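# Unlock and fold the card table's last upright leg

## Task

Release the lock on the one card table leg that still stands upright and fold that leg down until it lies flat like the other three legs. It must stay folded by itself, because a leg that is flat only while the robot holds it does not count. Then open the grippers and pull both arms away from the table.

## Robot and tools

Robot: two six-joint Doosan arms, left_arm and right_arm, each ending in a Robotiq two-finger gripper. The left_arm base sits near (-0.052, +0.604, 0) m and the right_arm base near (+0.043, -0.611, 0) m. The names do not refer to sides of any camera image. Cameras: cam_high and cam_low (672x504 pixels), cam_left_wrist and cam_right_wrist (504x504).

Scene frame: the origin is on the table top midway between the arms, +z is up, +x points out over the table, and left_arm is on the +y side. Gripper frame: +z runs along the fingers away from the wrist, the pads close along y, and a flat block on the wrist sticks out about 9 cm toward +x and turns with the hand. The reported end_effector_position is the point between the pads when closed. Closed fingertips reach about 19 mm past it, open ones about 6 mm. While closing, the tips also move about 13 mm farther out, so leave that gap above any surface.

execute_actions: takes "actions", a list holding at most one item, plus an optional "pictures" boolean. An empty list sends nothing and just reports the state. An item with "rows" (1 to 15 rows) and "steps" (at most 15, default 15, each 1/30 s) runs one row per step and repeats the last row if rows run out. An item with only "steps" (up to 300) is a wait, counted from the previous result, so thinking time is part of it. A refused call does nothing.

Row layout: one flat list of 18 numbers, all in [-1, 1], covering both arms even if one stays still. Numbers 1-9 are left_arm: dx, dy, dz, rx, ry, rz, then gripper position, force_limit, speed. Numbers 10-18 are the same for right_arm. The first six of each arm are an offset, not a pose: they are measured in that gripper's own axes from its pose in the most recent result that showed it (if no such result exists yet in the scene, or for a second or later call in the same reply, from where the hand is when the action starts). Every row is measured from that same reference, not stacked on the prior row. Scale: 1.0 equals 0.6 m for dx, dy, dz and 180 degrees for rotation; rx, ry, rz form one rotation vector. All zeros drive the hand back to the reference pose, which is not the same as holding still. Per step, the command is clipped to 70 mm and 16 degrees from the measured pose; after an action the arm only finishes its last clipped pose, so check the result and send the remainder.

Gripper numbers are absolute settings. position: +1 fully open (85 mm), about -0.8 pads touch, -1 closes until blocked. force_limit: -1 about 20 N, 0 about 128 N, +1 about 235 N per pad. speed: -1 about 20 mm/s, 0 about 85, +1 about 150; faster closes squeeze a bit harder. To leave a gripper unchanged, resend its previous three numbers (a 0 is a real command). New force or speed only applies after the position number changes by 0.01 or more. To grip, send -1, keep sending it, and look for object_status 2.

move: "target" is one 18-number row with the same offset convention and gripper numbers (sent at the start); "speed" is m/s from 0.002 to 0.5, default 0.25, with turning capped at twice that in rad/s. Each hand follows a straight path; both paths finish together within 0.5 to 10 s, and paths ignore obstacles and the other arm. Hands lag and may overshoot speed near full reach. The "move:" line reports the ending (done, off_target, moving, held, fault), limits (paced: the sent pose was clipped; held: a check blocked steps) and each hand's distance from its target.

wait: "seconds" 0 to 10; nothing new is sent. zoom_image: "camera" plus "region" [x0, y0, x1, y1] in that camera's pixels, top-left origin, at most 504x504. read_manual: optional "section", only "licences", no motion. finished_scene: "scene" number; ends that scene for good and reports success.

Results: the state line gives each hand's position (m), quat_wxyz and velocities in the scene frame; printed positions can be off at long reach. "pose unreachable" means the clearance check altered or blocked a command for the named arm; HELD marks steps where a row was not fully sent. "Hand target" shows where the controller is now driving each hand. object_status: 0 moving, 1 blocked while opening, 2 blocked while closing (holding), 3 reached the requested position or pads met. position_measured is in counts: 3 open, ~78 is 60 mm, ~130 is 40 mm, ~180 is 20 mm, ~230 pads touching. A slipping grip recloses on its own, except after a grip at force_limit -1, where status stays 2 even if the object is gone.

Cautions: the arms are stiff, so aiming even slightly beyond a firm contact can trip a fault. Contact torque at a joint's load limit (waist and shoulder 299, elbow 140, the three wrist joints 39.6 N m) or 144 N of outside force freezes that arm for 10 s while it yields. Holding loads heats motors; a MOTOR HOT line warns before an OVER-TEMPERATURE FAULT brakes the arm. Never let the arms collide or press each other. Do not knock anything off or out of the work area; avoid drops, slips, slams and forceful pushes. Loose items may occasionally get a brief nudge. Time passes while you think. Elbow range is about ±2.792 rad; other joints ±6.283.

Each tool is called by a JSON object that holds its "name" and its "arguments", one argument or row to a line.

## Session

{"name": "execute_actions", "arguments": {
  "actions": []
}}

Scene clock: 0.00 s of 4050.00 s.
left_arm: end_effector_position=(+0.2938, +0.6301, +0.2394) position_measured=3 object_status=3 end_effector_quat_wxyz=(+0.166, +0.488, +0.831, +0.210) end_effector_velocity=(-0.000, -0.001, +0.000) end_effector_angular_velocity=(-0.002, +0.000, +0.001) | right_arm: end_effector_position=(+0.2684, +0.2066, +0.1013) position_measured=3 object_status=3 end_effector_quat_wxyz=(-0.179, +0.812, +0.498, +0.244) end_effector_velocity=(+0.001, -0.000, -0.000) end_effector_angular_velocity=(-0.000, +0.000, -0.001)
Joint positions: left_arm=[-0.462 -0.554  2.46   0.45   0.853  0.511] | right_arm=[ 1.283  0.428  1.868 -0.242  0.239 -2.743]
Joint velocities: left_arm=[-0.001 -0.    -0.    -0.002  0.    -0.001] | right_arm=[-0.001  0.001 -0.    -0.     0.    -0.   ]
Hand target (left_arm): +0.294, +0.630, +0.239; +0.166, +0.488, +0.831, +0.210
Hand target (right_arm): +0.268, +0.207, +0.101; -0.179, +0.812, +0.498, +0.244

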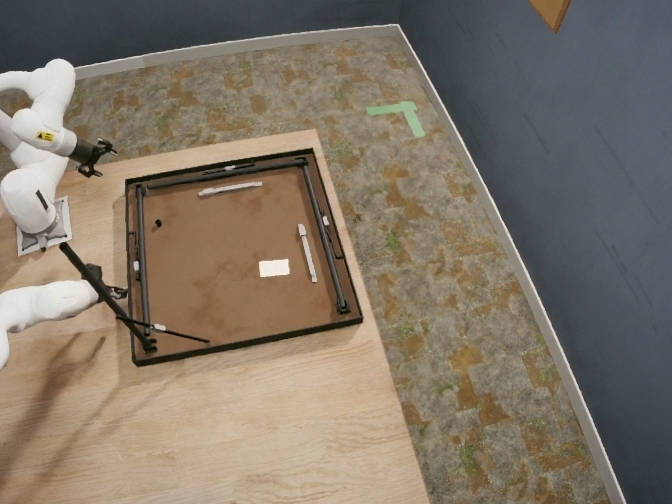

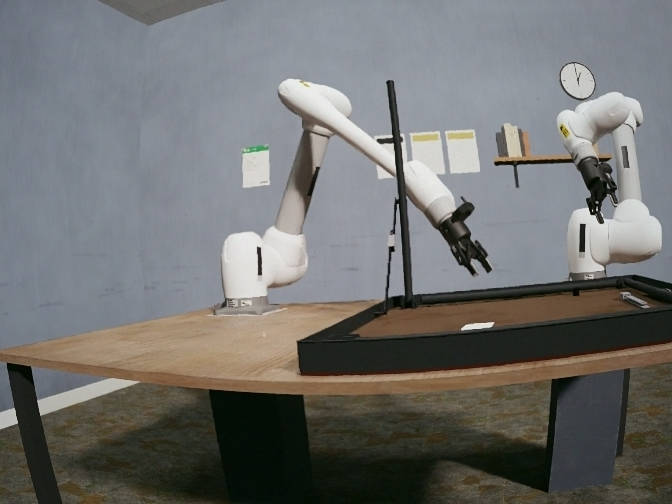

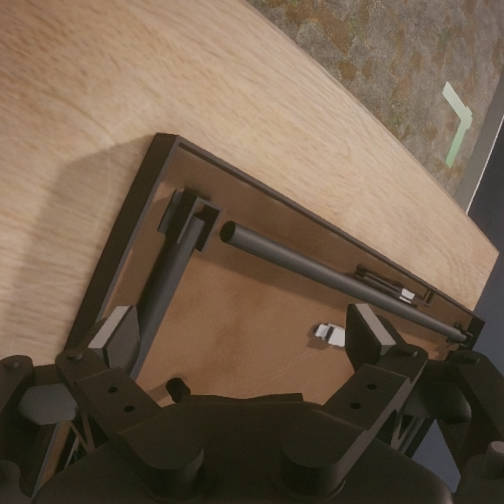

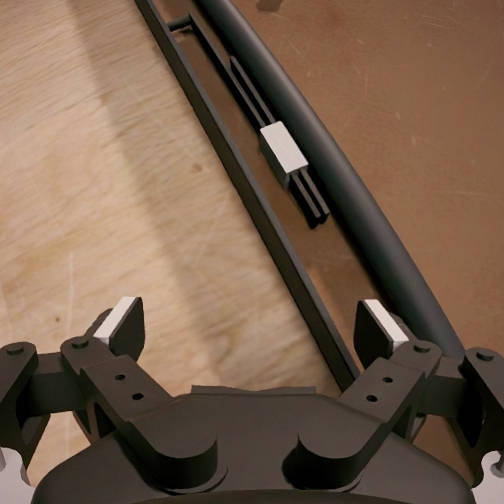

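{"name": "move", "arguments": {
  "target": [0,0,0,0,0,0,1,0,0, -0.39,0.183,-0.589,0,0,0,1,0,0]
}}

{"name": "move", "arguments": {
  "target": [-0.943,-0.223,-0.659,-0.363,0.152,0.545,1,0,0, 0.189,0.288,0.205,0.031,0.301,-0.277,1,0,0]
}}

Scene clock: 17.07 s of 4050.00 s.
left_arm: end_effector_position=(+0.2938, +0.6301, +0.2394) position_measured=3 object_status=3 end_effector_quat_wxyz=(+0.166, +0.488, +0.831, +0.210) end_effector_velocity=(+0.000, -0.000, -0.000) end_effector_angular_velocity=(-0.000, -0.001, -0.001) | right_arm: end_effector_position=(+0.1999, -0.1992, +0.2499) position_measured=3 object_status=3 end_effector_quat_wxyz=(-0.179, +0.812, +0.498, +0.244) end_effector_velocity=(-0.000, -0.000, -0.001) end_effector_angular_velocity=(-0.000, +0.003, -0.001)
Joint positions: left_arm=[-0.462 -0.554  2.46   0.45   0.853  0.511] | right_arm=[ 1.096 -0.406  2.397  0.1    0.539 -3.218]
Joint velocities: left_arm=[-0.    -0.     0.     0.    -0.001  0.   ] | right_arm=[-0.001  0.001  0.001  0.003  0.    -0.001]
Hand target (left_arm): +0.294, +0.630, +0.239; +0.166, +0.488, +0.831, +0.210
Hand target (right_arm): +0.200, -0.199, +0.250; -0.179, +0.812, +0.498, +0.244
Off the commanded pose (left_arm): 0.000 m, 0 deg.
Off the commanded pose (right_arm): 0.000 m, 0 deg.
After step 90, 11.90 s passed at rest.
move: done

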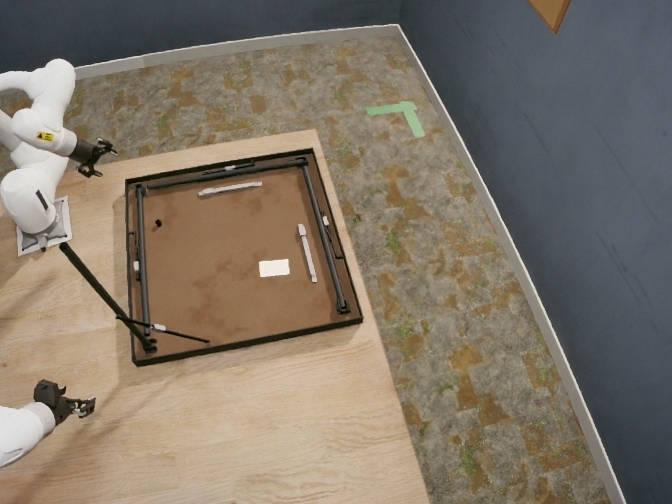

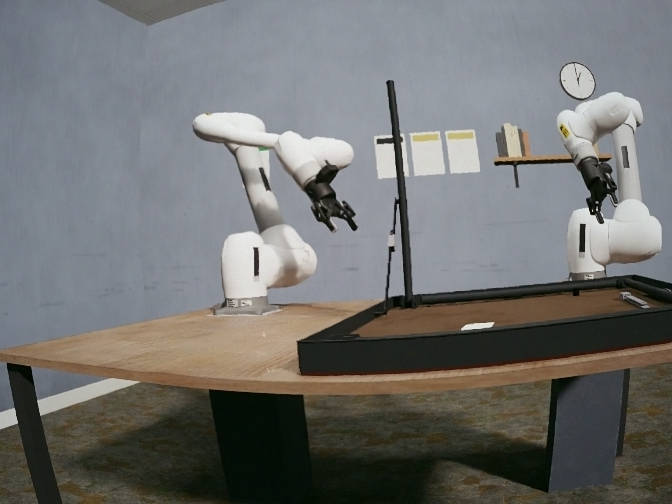

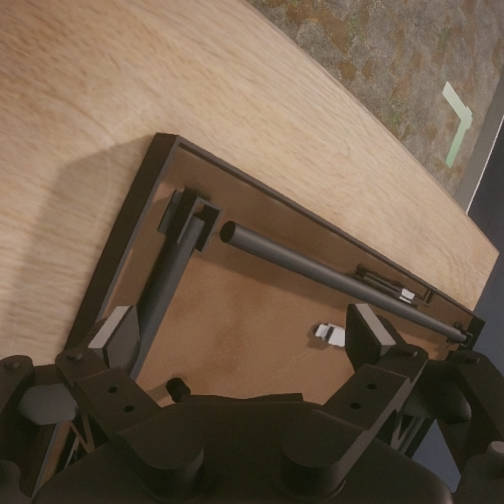

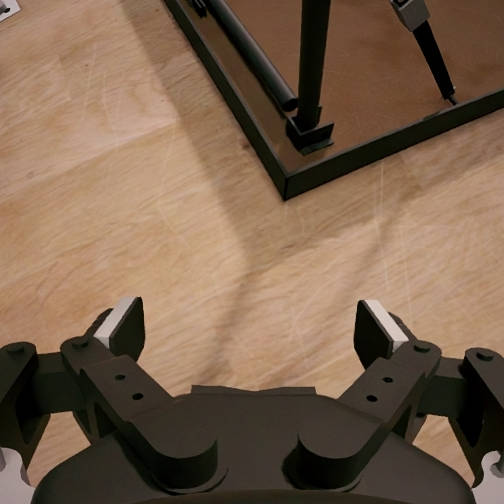

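Scene clock: 21.63 s of 4050.00 s.
left_arm: end_effector_position=(+0.2701, -0.0001, +0.5502) position_measured=3 object_status=3 end_effector_quat_wxyz=(-0.000, +0.707, -0.002, +0.707) end_effector_velocity=(+0.001, +0.000, +0.000) end_effector_angular_velocity=(+0.000, -0.000, +0.001) | right_arm: end_effector_position=(+0.4256, -0.1275, +0.2077) position_measured=3 object_status=3 end_effector_quat_wxyz=(-0.329, +0.371, +0.679, +0.541) end_effector_velocity=(+0.001, -0.000, +0.001) end_effector_angular_velocity=(+0.001, -0.002, -0.000)
Joint positions: left_arm=[-1.734  0.142  1.825  1.564  1.586  1.177] | right_arm=[ 0.371  0.261  2.36   1.753  1.238 -6.283]
Joint velocities: left_arm=[ 0.002  0.    -0.     0.001 -0.001  0.   ] | right_arm=[-0.001 -0.    -0.001 -0.     0.001 -0.001]
Hand target (left_arm): +0.270, -0.000, +0.550; -0.000, +0.707, -0.001, +0.707
Hand target (right_arm): +0.426, -0.128, +0.208; -0.329, +0.371, +0.679, +0.541
Off the commanded pose (left_arm): 0.000 m, 0 deg.
Off the commanded pose (right_arm): 0.001 m, 9 deg.
joint sent to its limit (right arm) — the command would take joint 6 (wrist roll) past its lower limit, so that joint was sent only as far as its limit.
move: off_target (right_arm)

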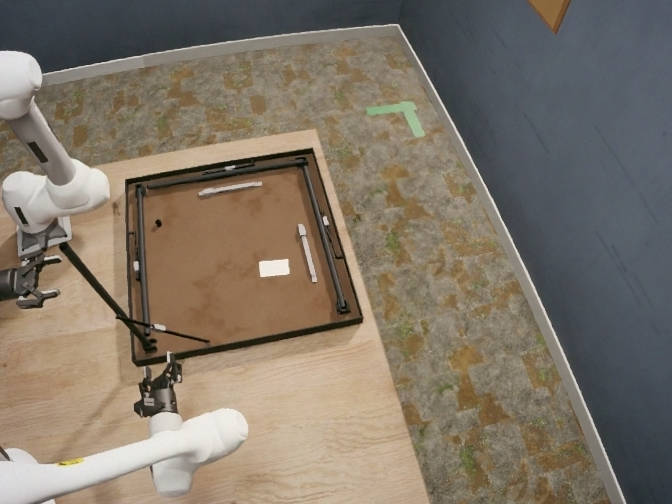

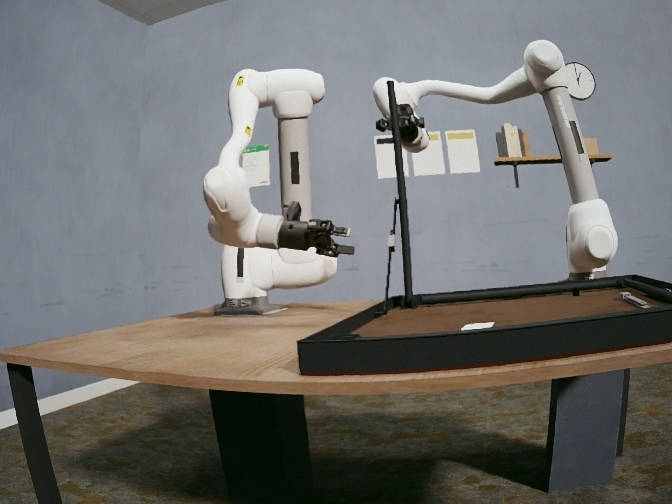

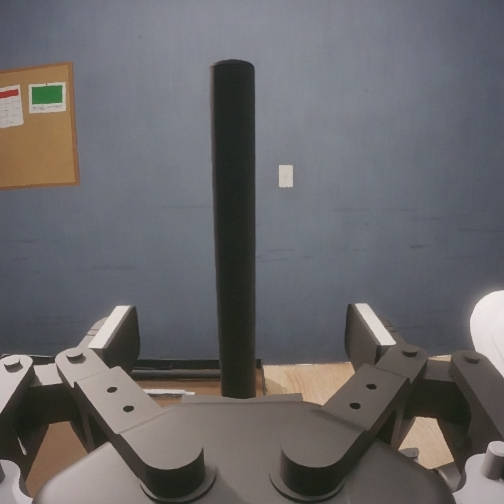

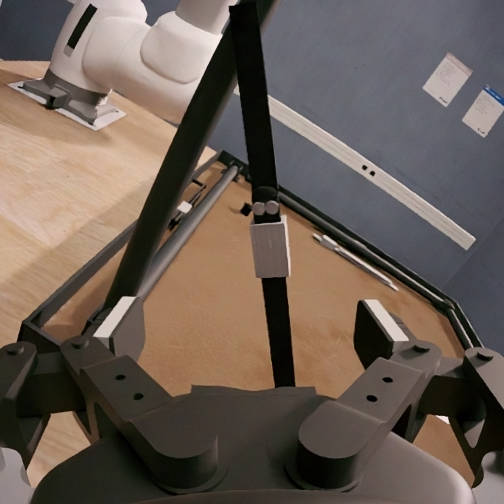

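{"name": "move", "arguments": {
  "target": [0,0,0,0,0,0,1,0,0, 0,0,0,0,0,0.5,1,0,0],
  "speed": 0.5
}}

{"name": "move", "arguments": {
  "target": [0,0,0,0,0,0,1,0,0, 0,0,0,0.02,0.032,-0.036,1,0,0],
  "speed": 0.5
}}

{"name": "move", "arguments": {
  "target": [0,0,0,0,0,0,1,0,0, 0,0,0.09,0,0,0.5,1,0,0],
  "speed": 0.5
}}

Scene clock: 40.47 s of 4050.00 s.
left_arm: end_effector_position=(+0.2701, -0.0001, +0.5502) position_measured=3 object_status=3 end_effector_quat_wxyz=(-0.000, +0.707, -0.002, +0.707) end_effector_velocity=(+0.000, -0.000, -0.001) end_effector_angular_velocity=(+0.000, +0.002, +0.000) | right_arm: end_effector_position=(+0.4256, -0.1276, +0.2076) position_measured=3 object_status=3 end_effector_quat_wxyz=(-0.615, +0.743, +0.217, +0.150) end_effector_velocity=(+0.000, -0.000, +0.001) end_effector_angular_velocity=(-0.000, -0.002, +0.000)
Joint positions: left_arm=[-1.734  0.142  1.825  1.564  1.586  1.177] | right_arm=[ 0.371  0.261  2.36   1.753  1.238 -4.713]
Joint velocities: left_arm=[ 0.     0.     0.    -0.002 -0.001 -0.001] | right_arm=[-0.    -0.002 -0.001 -0.001 -0.001  0.001]
Hand target (left_arm): +0.270, -0.000, +0.550; -0.000, +0.707, -0.002, +0.707
Hand target (right_arm): +0.426, -0.128, +0.208; -0.615, +0.743, +0.217, +0.150
Off the commanded pose (left_arm): 0.000 m, 0 deg.
Off the commanded pose (right_arm): 0.000 m, 0 deg.
After step 90, 13.80 s passed at rest.
move: done

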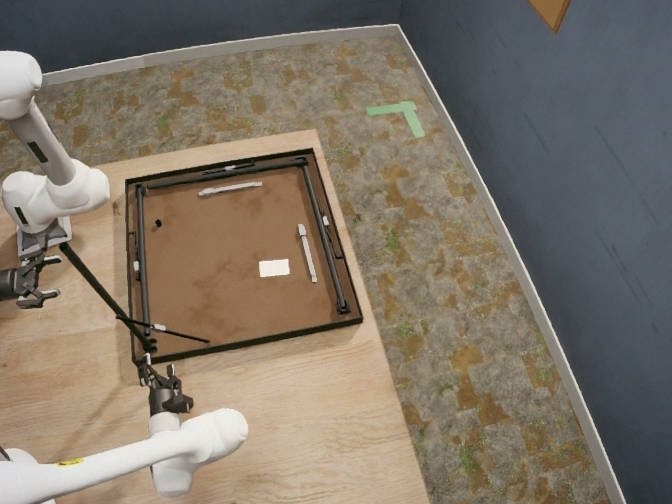

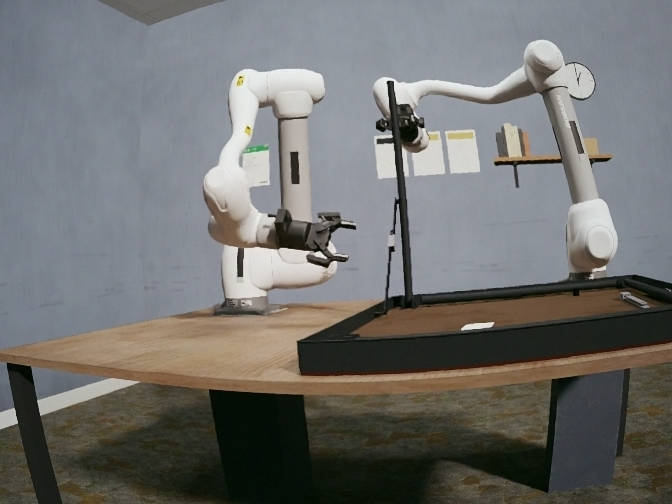

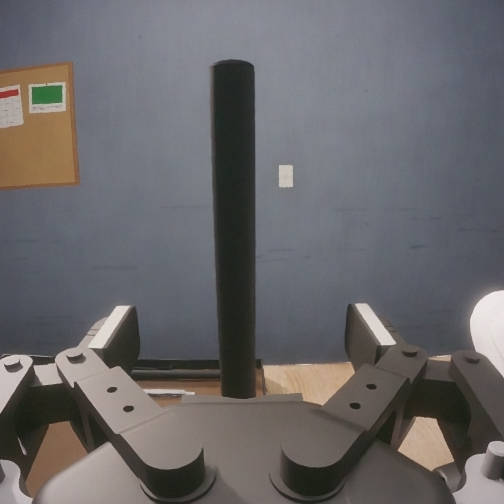

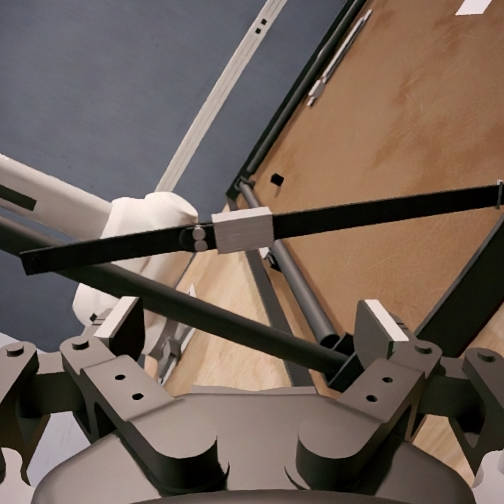

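Scene clock: 41.17 s of 4050.00 s.
left_arm: end_effector_position=(+0.2701, -0.0001, +0.5502) position_measured=3 object_status=3 end_effector_quat_wxyz=(-0.000, +0.707, -0.002, +0.707) end_effector_velocity=(+0.001, +0.000, +0.001) end_effector_angular_velocity=(-0.000, -0.002, +0.000) | right_arm: end_effector_position=(+0.4256, -0.1276, +0.2077) position_measured=3 object_status=3 end_effector_quat_wxyz=(-0.639, +0.701, +0.232, +0.214) end_effector_velocity=(-0.000, +0.001, +0.001) end_effector_angular_velocity=(+0.001, -0.002, +0.001)
Joint positions: left_arm=[-1.734  0.142  1.825  1.564  1.586  1.177] | right_arm=[ 0.373  0.31   2.401  1.877  1.334 -4.944]
Joint velocities: left_arm=[ 0.002 -0.     0.     0.003 -0.    -0.   ] | right_arm=[ 0.001 -0.001 -0.001  0.001  0.001 -0.001]
Hand target (left_arm): +0.270, -0.000, +0.550; -0.000, +0.707, -0.002, +0.707
Hand target (right_arm): +0.426, -0.128, +0.208; -0.639, +0.701, +0.232, +0.214
Off the commanded pose (left_arm): 0.000 m, 0 deg.
Off the commanded pose (right_arm): 0.000 m, 0 deg.
move: done

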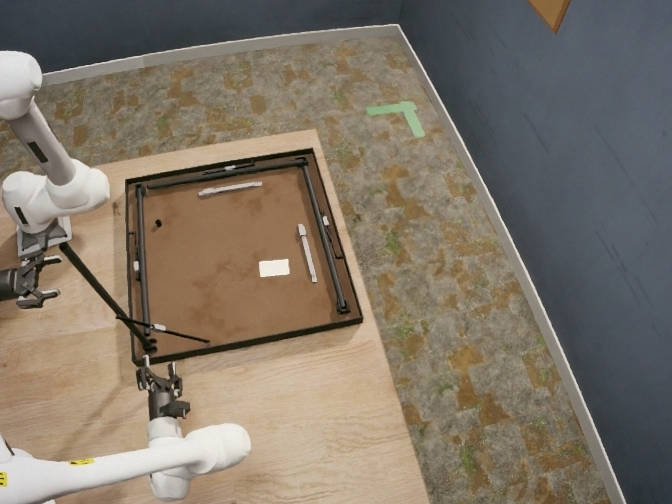

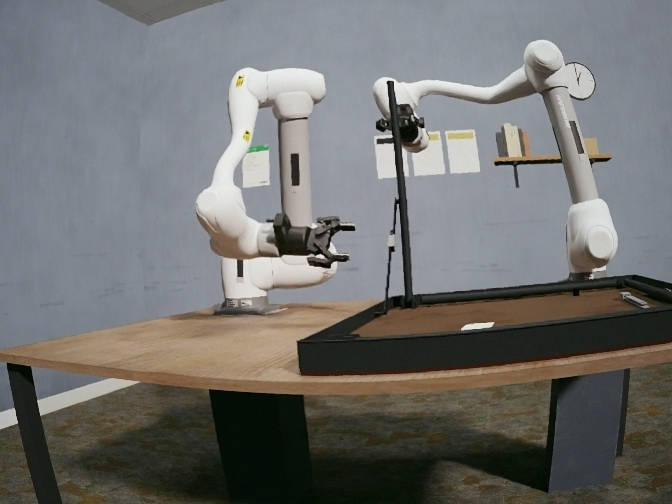

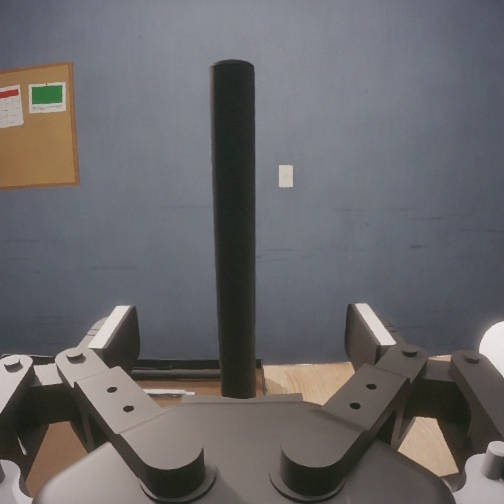

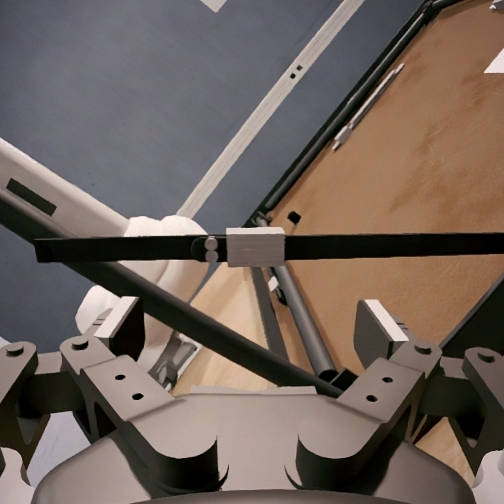

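Scene clock: 43.20 s of 4050.00 s.
left_arm: end_effector_position=(+0.2701, -0.0001, +0.5502) position_measured=3 object_status=3 end_effector_quat_wxyz=(-0.000, +0.707, -0.002, +0.707) end_effector_velocity=(-0.000, -0.000, +0.000) end_effector_angular_velocity=(+0.000, -0.000, -0.000) | right_arm: end_effector_position=(+0.4258, -0.0739, +0.2026) position_measured=3 object_status=3 end_effector_quat_wxyz=(-0.603, +0.660, -0.331, -0.300) end_effector_velocity=(+0.001, +0.001, +0.001) end_effector_angular_velocity=(+0.000, -0.002, +0.001)
Joint positions: left_arm=[-1.734  0.142  1.825  1.564  1.586  1.177] | right_arm=[ 0.485  0.347  2.354  1.98   1.286 -3.381]
Joint velocities: left_arm=[-0.    -0.    -0.     0.    -0.     0.001] | right_arm=[ 0.    -0.001 -0.002 -0.001 -0.     0.   ]
Hand target (left_arm): +0.270, -0.000, +0.550; -0.000, +0.707, -0.002, +0.707
Hand target (right_arm): +0.426, -0.074, +0.203; -0.603, +0.660, -0.331, -0.300
Off the commanded pose (left_arm): 0.000 m, 0 deg.
Off the commanded pose (right_arm): 0.000 m, 0 deg.
move: done

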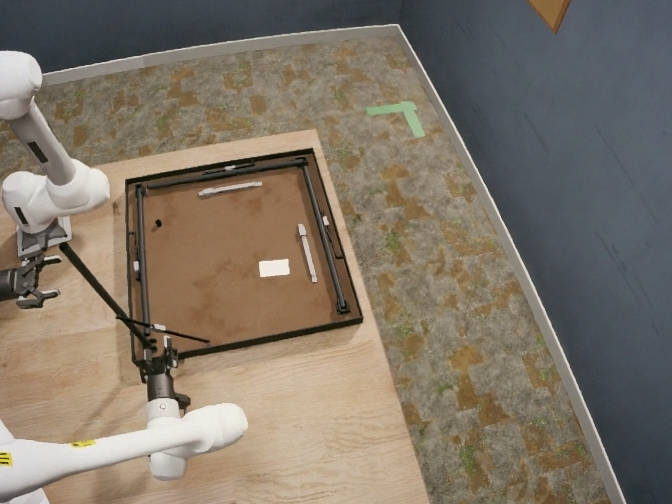

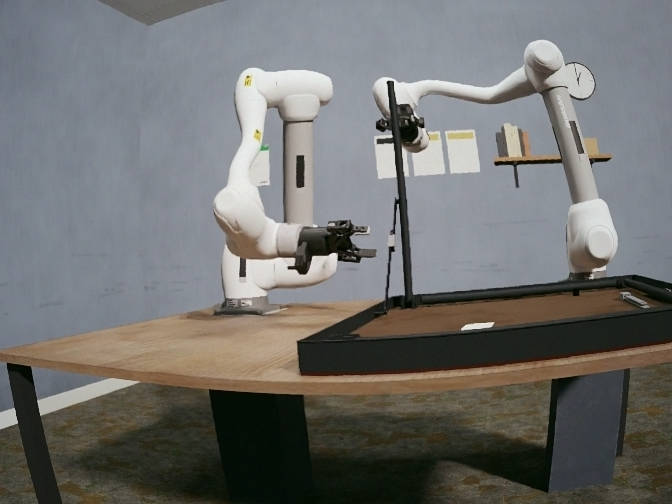

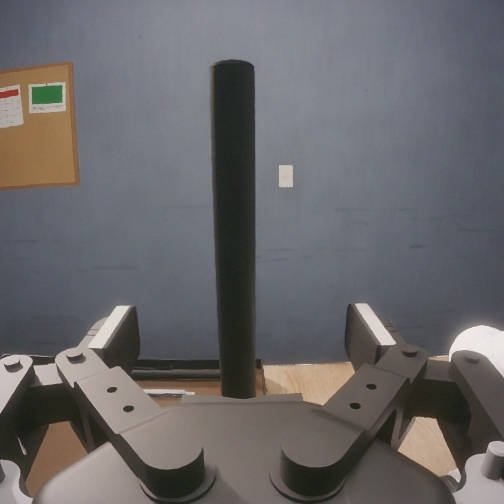

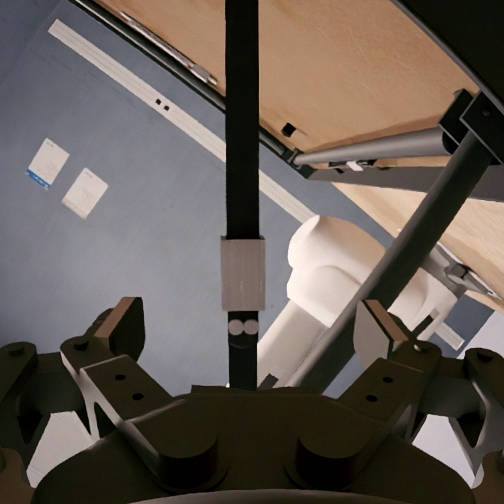

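{"name": "move", "arguments": {
  "target": [0,0,0,0,0,0,1,0,0, 0.006,-0.005,0.083,0,0,0,1,0,0],
  "speed": 0.08
}}

{"name": "move", "arguments": {
  "target": [0,0,0,0,0,0,1,0,0, 0,0,0,0,0,0,-1,-0.5,0]
}}

{"name": "move", "arguments": {
  "target": [0,0,0,0,0,0,1,0,0, 0.085,0,0.006,0,0,0,-1,-0.5,0],
  "speed": 0.04
}}

{"name": "move", "arguments": {
  "target": [0,-0.007,0.08,0,0,0,1,0,0, 0.003,-0.04,0.003,0,0,0.05,-1,-0.5,0],
  "speed": 0.03
}}

Scene clock: 54.87 s of 4050.00 s.
left_arm: end_effector_position=(+0.2701, -0.0001, +0.5502) position_measured=3 object_status=3 end_effector_quat_wxyz=(-0.000, +0.707, -0.002, +0.707) end_effector_velocity=(-0.000, +0.000, -0.000) end_effector_angular_velocity=(-0.001, +0.001, +0.001) | right_arm: end_effector_position=(+0.4305, -0.0244, +0.1970) position_measured=3 object_status=3 end_effector_quat_wxyz=(-0.603, +0.660, -0.331, -0.300) end_effector_velocity=(+0.001, -0.000, +0.000) end_effector_angular_velocity=(+0.001, +0.000, -0.001)
Joint positions: left_arm=[-1.734  0.142  1.825  1.564  1.586  1.177] | right_arm=[ 0.572  0.388  2.297  2.059  1.245 -3.384]
Joint velocities: left_arm=[-0.    -0.     0.    -0.001  0.001 -0.002] | right_arm=[-0.001 -0.    -0.001  0.001  0.     0.001]
Hand target (left_arm): +0.270, -0.000, +0.550; -0.000, +0.707, -0.002, +0.707
Hand target (right_arm): +0.430, -0.024, +0.197; -0.603, +0.660, -0.331, -0.300
Off the commanded pose (left_arm): 0.000 m, 0 deg.
Off the commanded pose (right_arm): 0.000 m, 0 deg.
After step 90, 7.77 s passed at rest.
move: done

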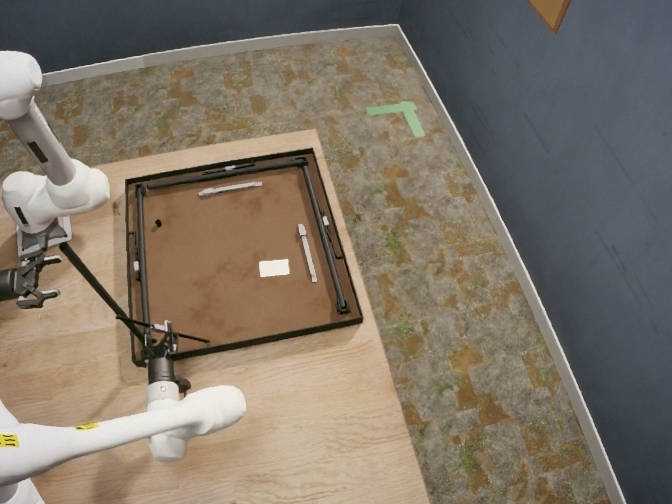

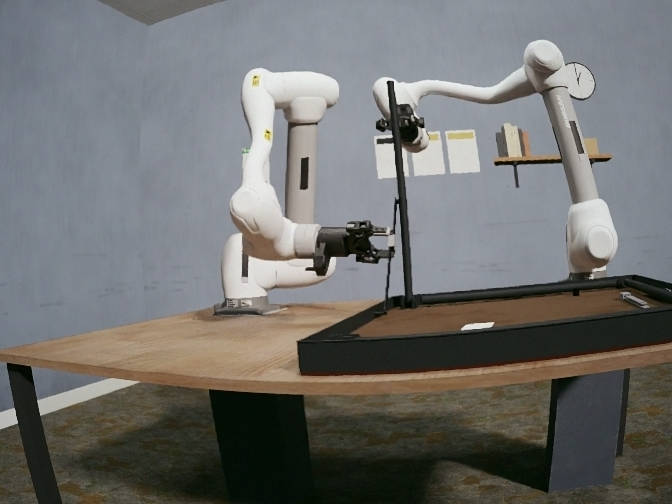

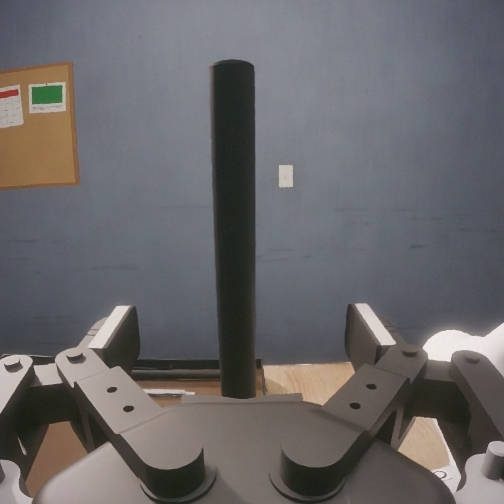

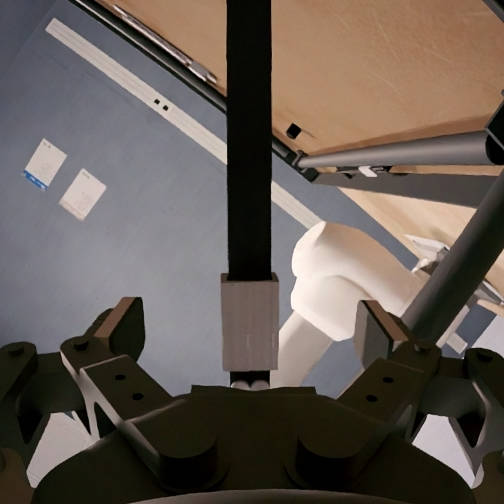

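Scene clock: 55.90 s of 4050.00 s.
left_arm: end_effector_position=(+0.2701, -0.0001, +0.5502) position_measured=3 object_status=3 end_effector_quat_wxyz=(-0.000, +0.707, -0.002, +0.707) end_effector_velocity=(-0.001, +0.000, -0.000) end_effector_angular_velocity=(+0.000, -0.000, +0.001) | right_arm: end_effector_position=(+0.4306, -0.0244, +0.1971) position_measured=177 object_status=0 end_effector_quat_wxyz=(-0.603, +0.660, -0.331, -0.300) end_effector_velocity=(-0.002, -0.000, -0.001) end_effector_angular_velocity=(-0.002, +0.002, +0.002)
Joint positions: left_arm=[-1.734  0.142  1.825  1.564  1.586  1.177] | right_arm=[ 0.572  0.388  2.297  2.059  1.245 -3.384]
Joint velocities: left_arm=[-0.001 -0.     0.001 -0.     0.002 -0.   ] | right_arm=[ 0.001  0.     0.002 -0.002 -0.     0.001]
Hand target (left_arm): +0.270, -0.000, +0.550; -0.000, +0.707, -0.002, +0.707
Hand target (right_arm): +0.430, -0.024, +0.197; -0.603, +0.660, -0.331, -0.300
Off the commanded pose (left_arm): 0.000 m, 0 deg.
Off the commanded pose (right_arm): 0.000 m, 0 deg.
move: done

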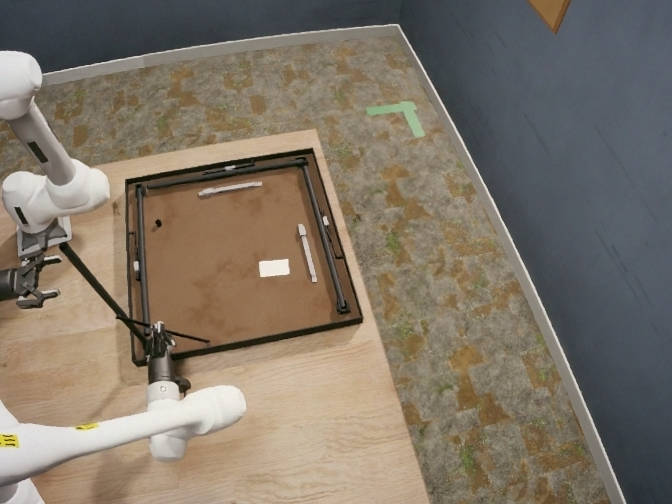

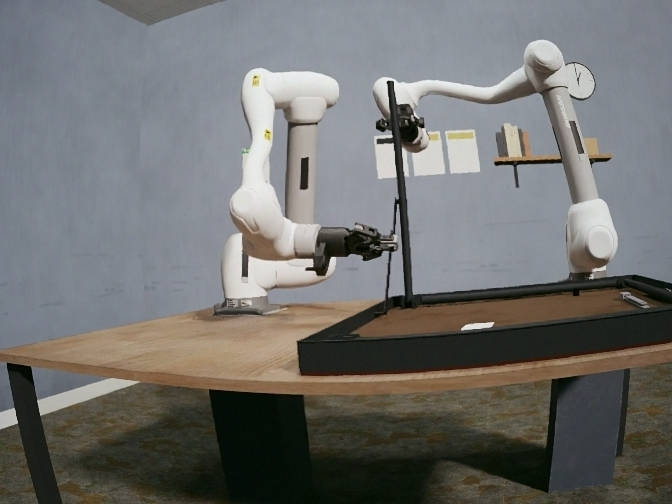

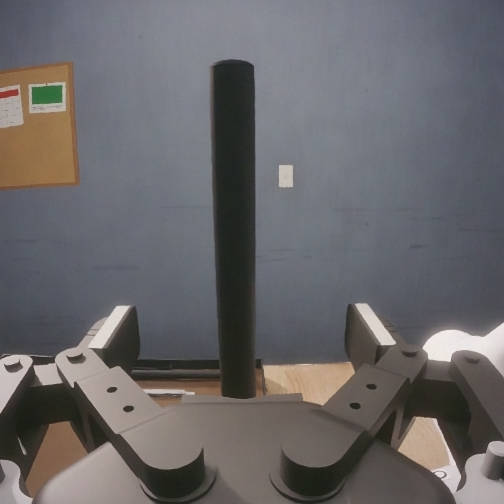

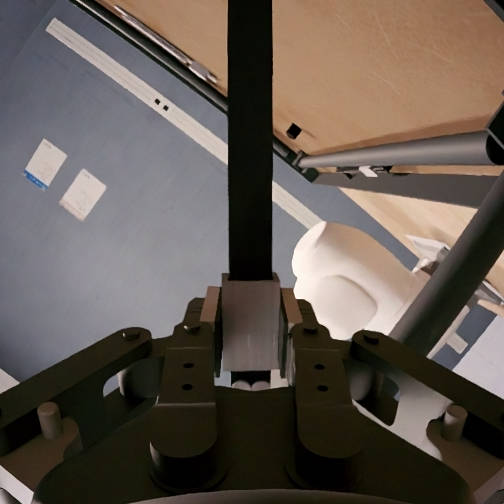

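Scene clock: 57.43 s of 4050.00 s.
left_arm: end_effector_position=(+0.2701, -0.0001, +0.5502) position_measured=3 object_status=3 end_effector_quat_wxyz=(-0.000, +0.707, -0.002, +0.707) end_effector_velocity=(+0.000, -0.000, +0.000) end_effector_angular_velocity=(-0.000, -0.001, +0.000) | right_arm: end_effector_position=(+0.4612, -0.0245, +0.1563) position_measured=177 object_status=2 end_effector_quat_wxyz=(-0.603, +0.660, -0.331, -0.300) end_effector_velocity=(-0.001, +0.000, -0.001) end_effector_angular_velocity=(-0.001, +0.002, +0.000)
Joint positions: left_arm=[-1.734  0.142  1.825  1.564  1.586  1.177] | right_arm=[ 0.539  0.489  2.258  2.045  1.286 -3.435]
Joint velocities: left_arm=[ 0.     0.    -0.     0.001  0.    -0.   ] | right_arm=[ 0.001  0.001  0.001  0.001 -0.     0.   ]
Hand target (left_arm): +0.270, -0.000, +0.550; -0.000, +0.707, -0.002, +0.707
Hand target (right_arm): +0.461, -0.025, +0.156; -0.603, +0.660, -0.331, -0.300
Off the commanded pose (left_arm): 0.000 m, 0 deg.
Off the commanded pose (right_arm): 0.000 m, 0 deg.
move: done

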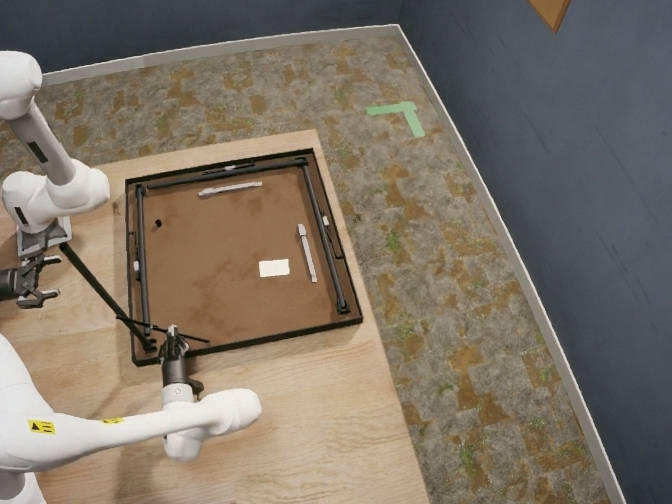

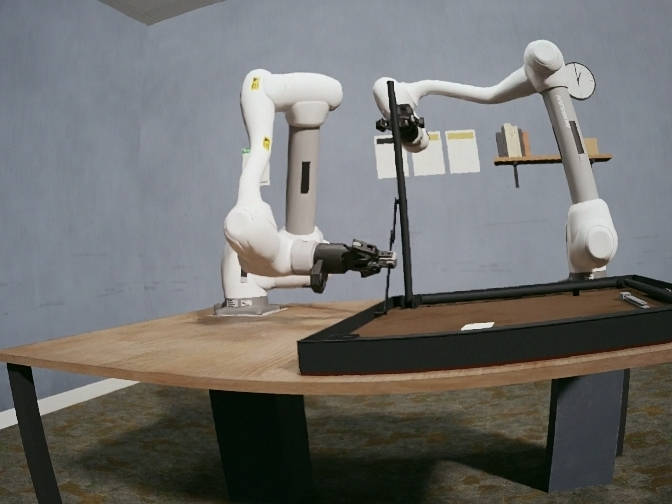

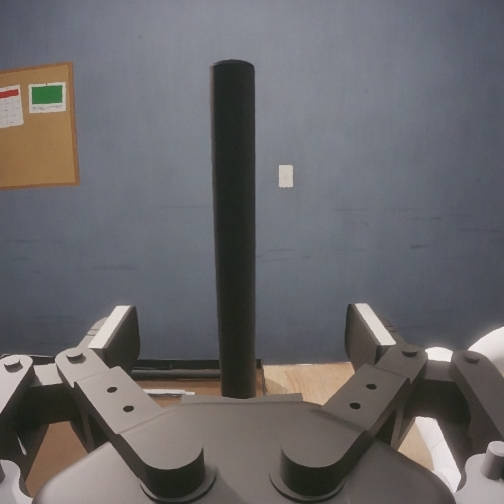

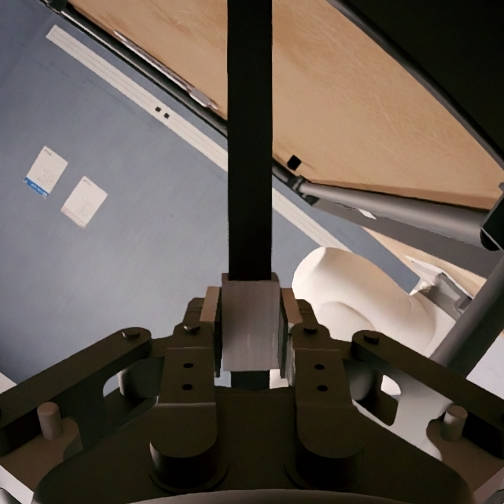

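Scene clock: 60.27 s of 4050.00 s.
left_arm: end_effector_position=(+0.3181, +0.0040, +0.5502) position_measured=3 object_status=3 end_effector_quat_wxyz=(-0.000, +0.707, -0.002, +0.707) end_effector_velocity=(+0.000, +0.000, +0.001) end_effector_angular_velocity=(+0.001, -0.003, -0.001) | right_arm: end_effector_position=(+0.4815, -0.0216, +0.1690) position_measured=177 object_status=2 end_effector_quat_wxyz=(-0.578, +0.632, -0.382, -0.347) end_effector_velocity=(+0.001, -0.000, -0.002) end_effector_angular_velocity=(-0.001, +0.002, -0.001)
Joint positions: left_arm=[-1.654  0.142  1.826  1.595  1.513  1.176] | right_arm=[ 0.524  0.481  2.222  2.018  1.271 -3.233]
Joint velocities: left_arm=[ 0.001 -0.     0.001  0.004 -0.     0.001] | right_arm=[-0.001  0.002 -0.     0.    -0.    -0.   ]
Hand target (left_arm): +0.318, +0.004, +0.550; -0.000, +0.707, -0.002, +0.707
Hand target (right_arm): +0.482, -0.022, +0.169; -0.578, +0.632, -0.382, -0.347
Off the commanded pose (left_arm): 0.000 m, 0 deg.
Off the commanded pose (right_arm): 0.000 m, 0 deg.
move: done

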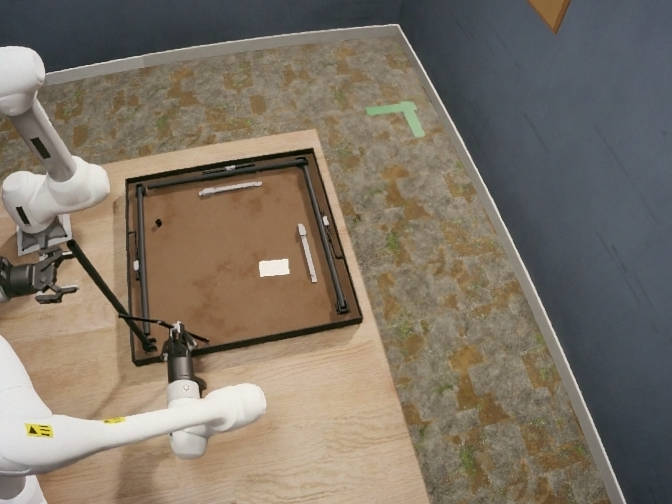

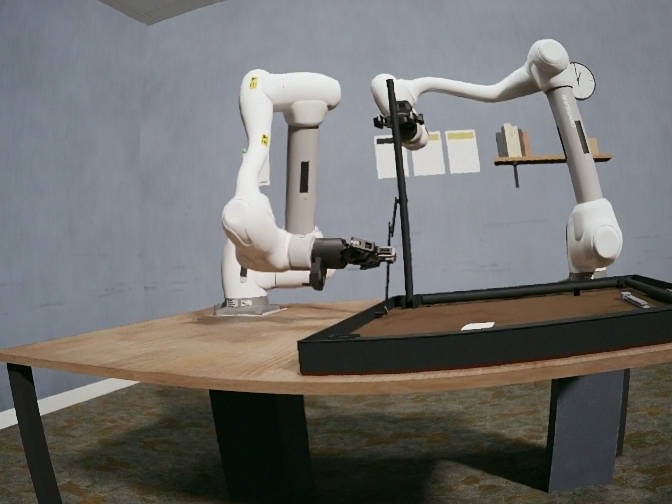

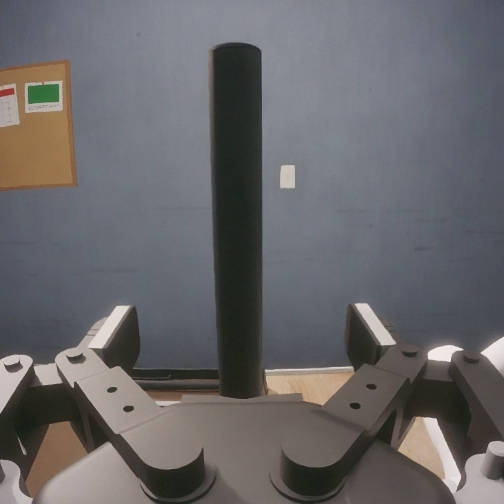

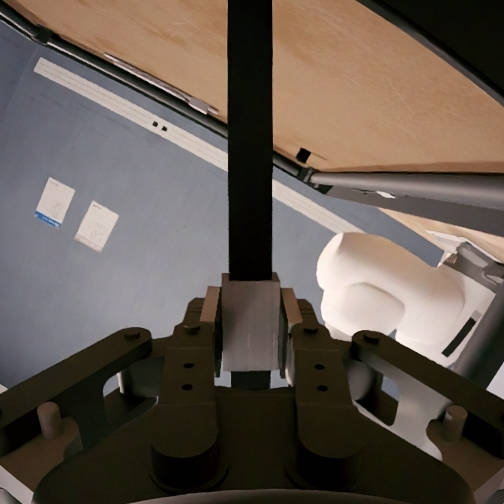

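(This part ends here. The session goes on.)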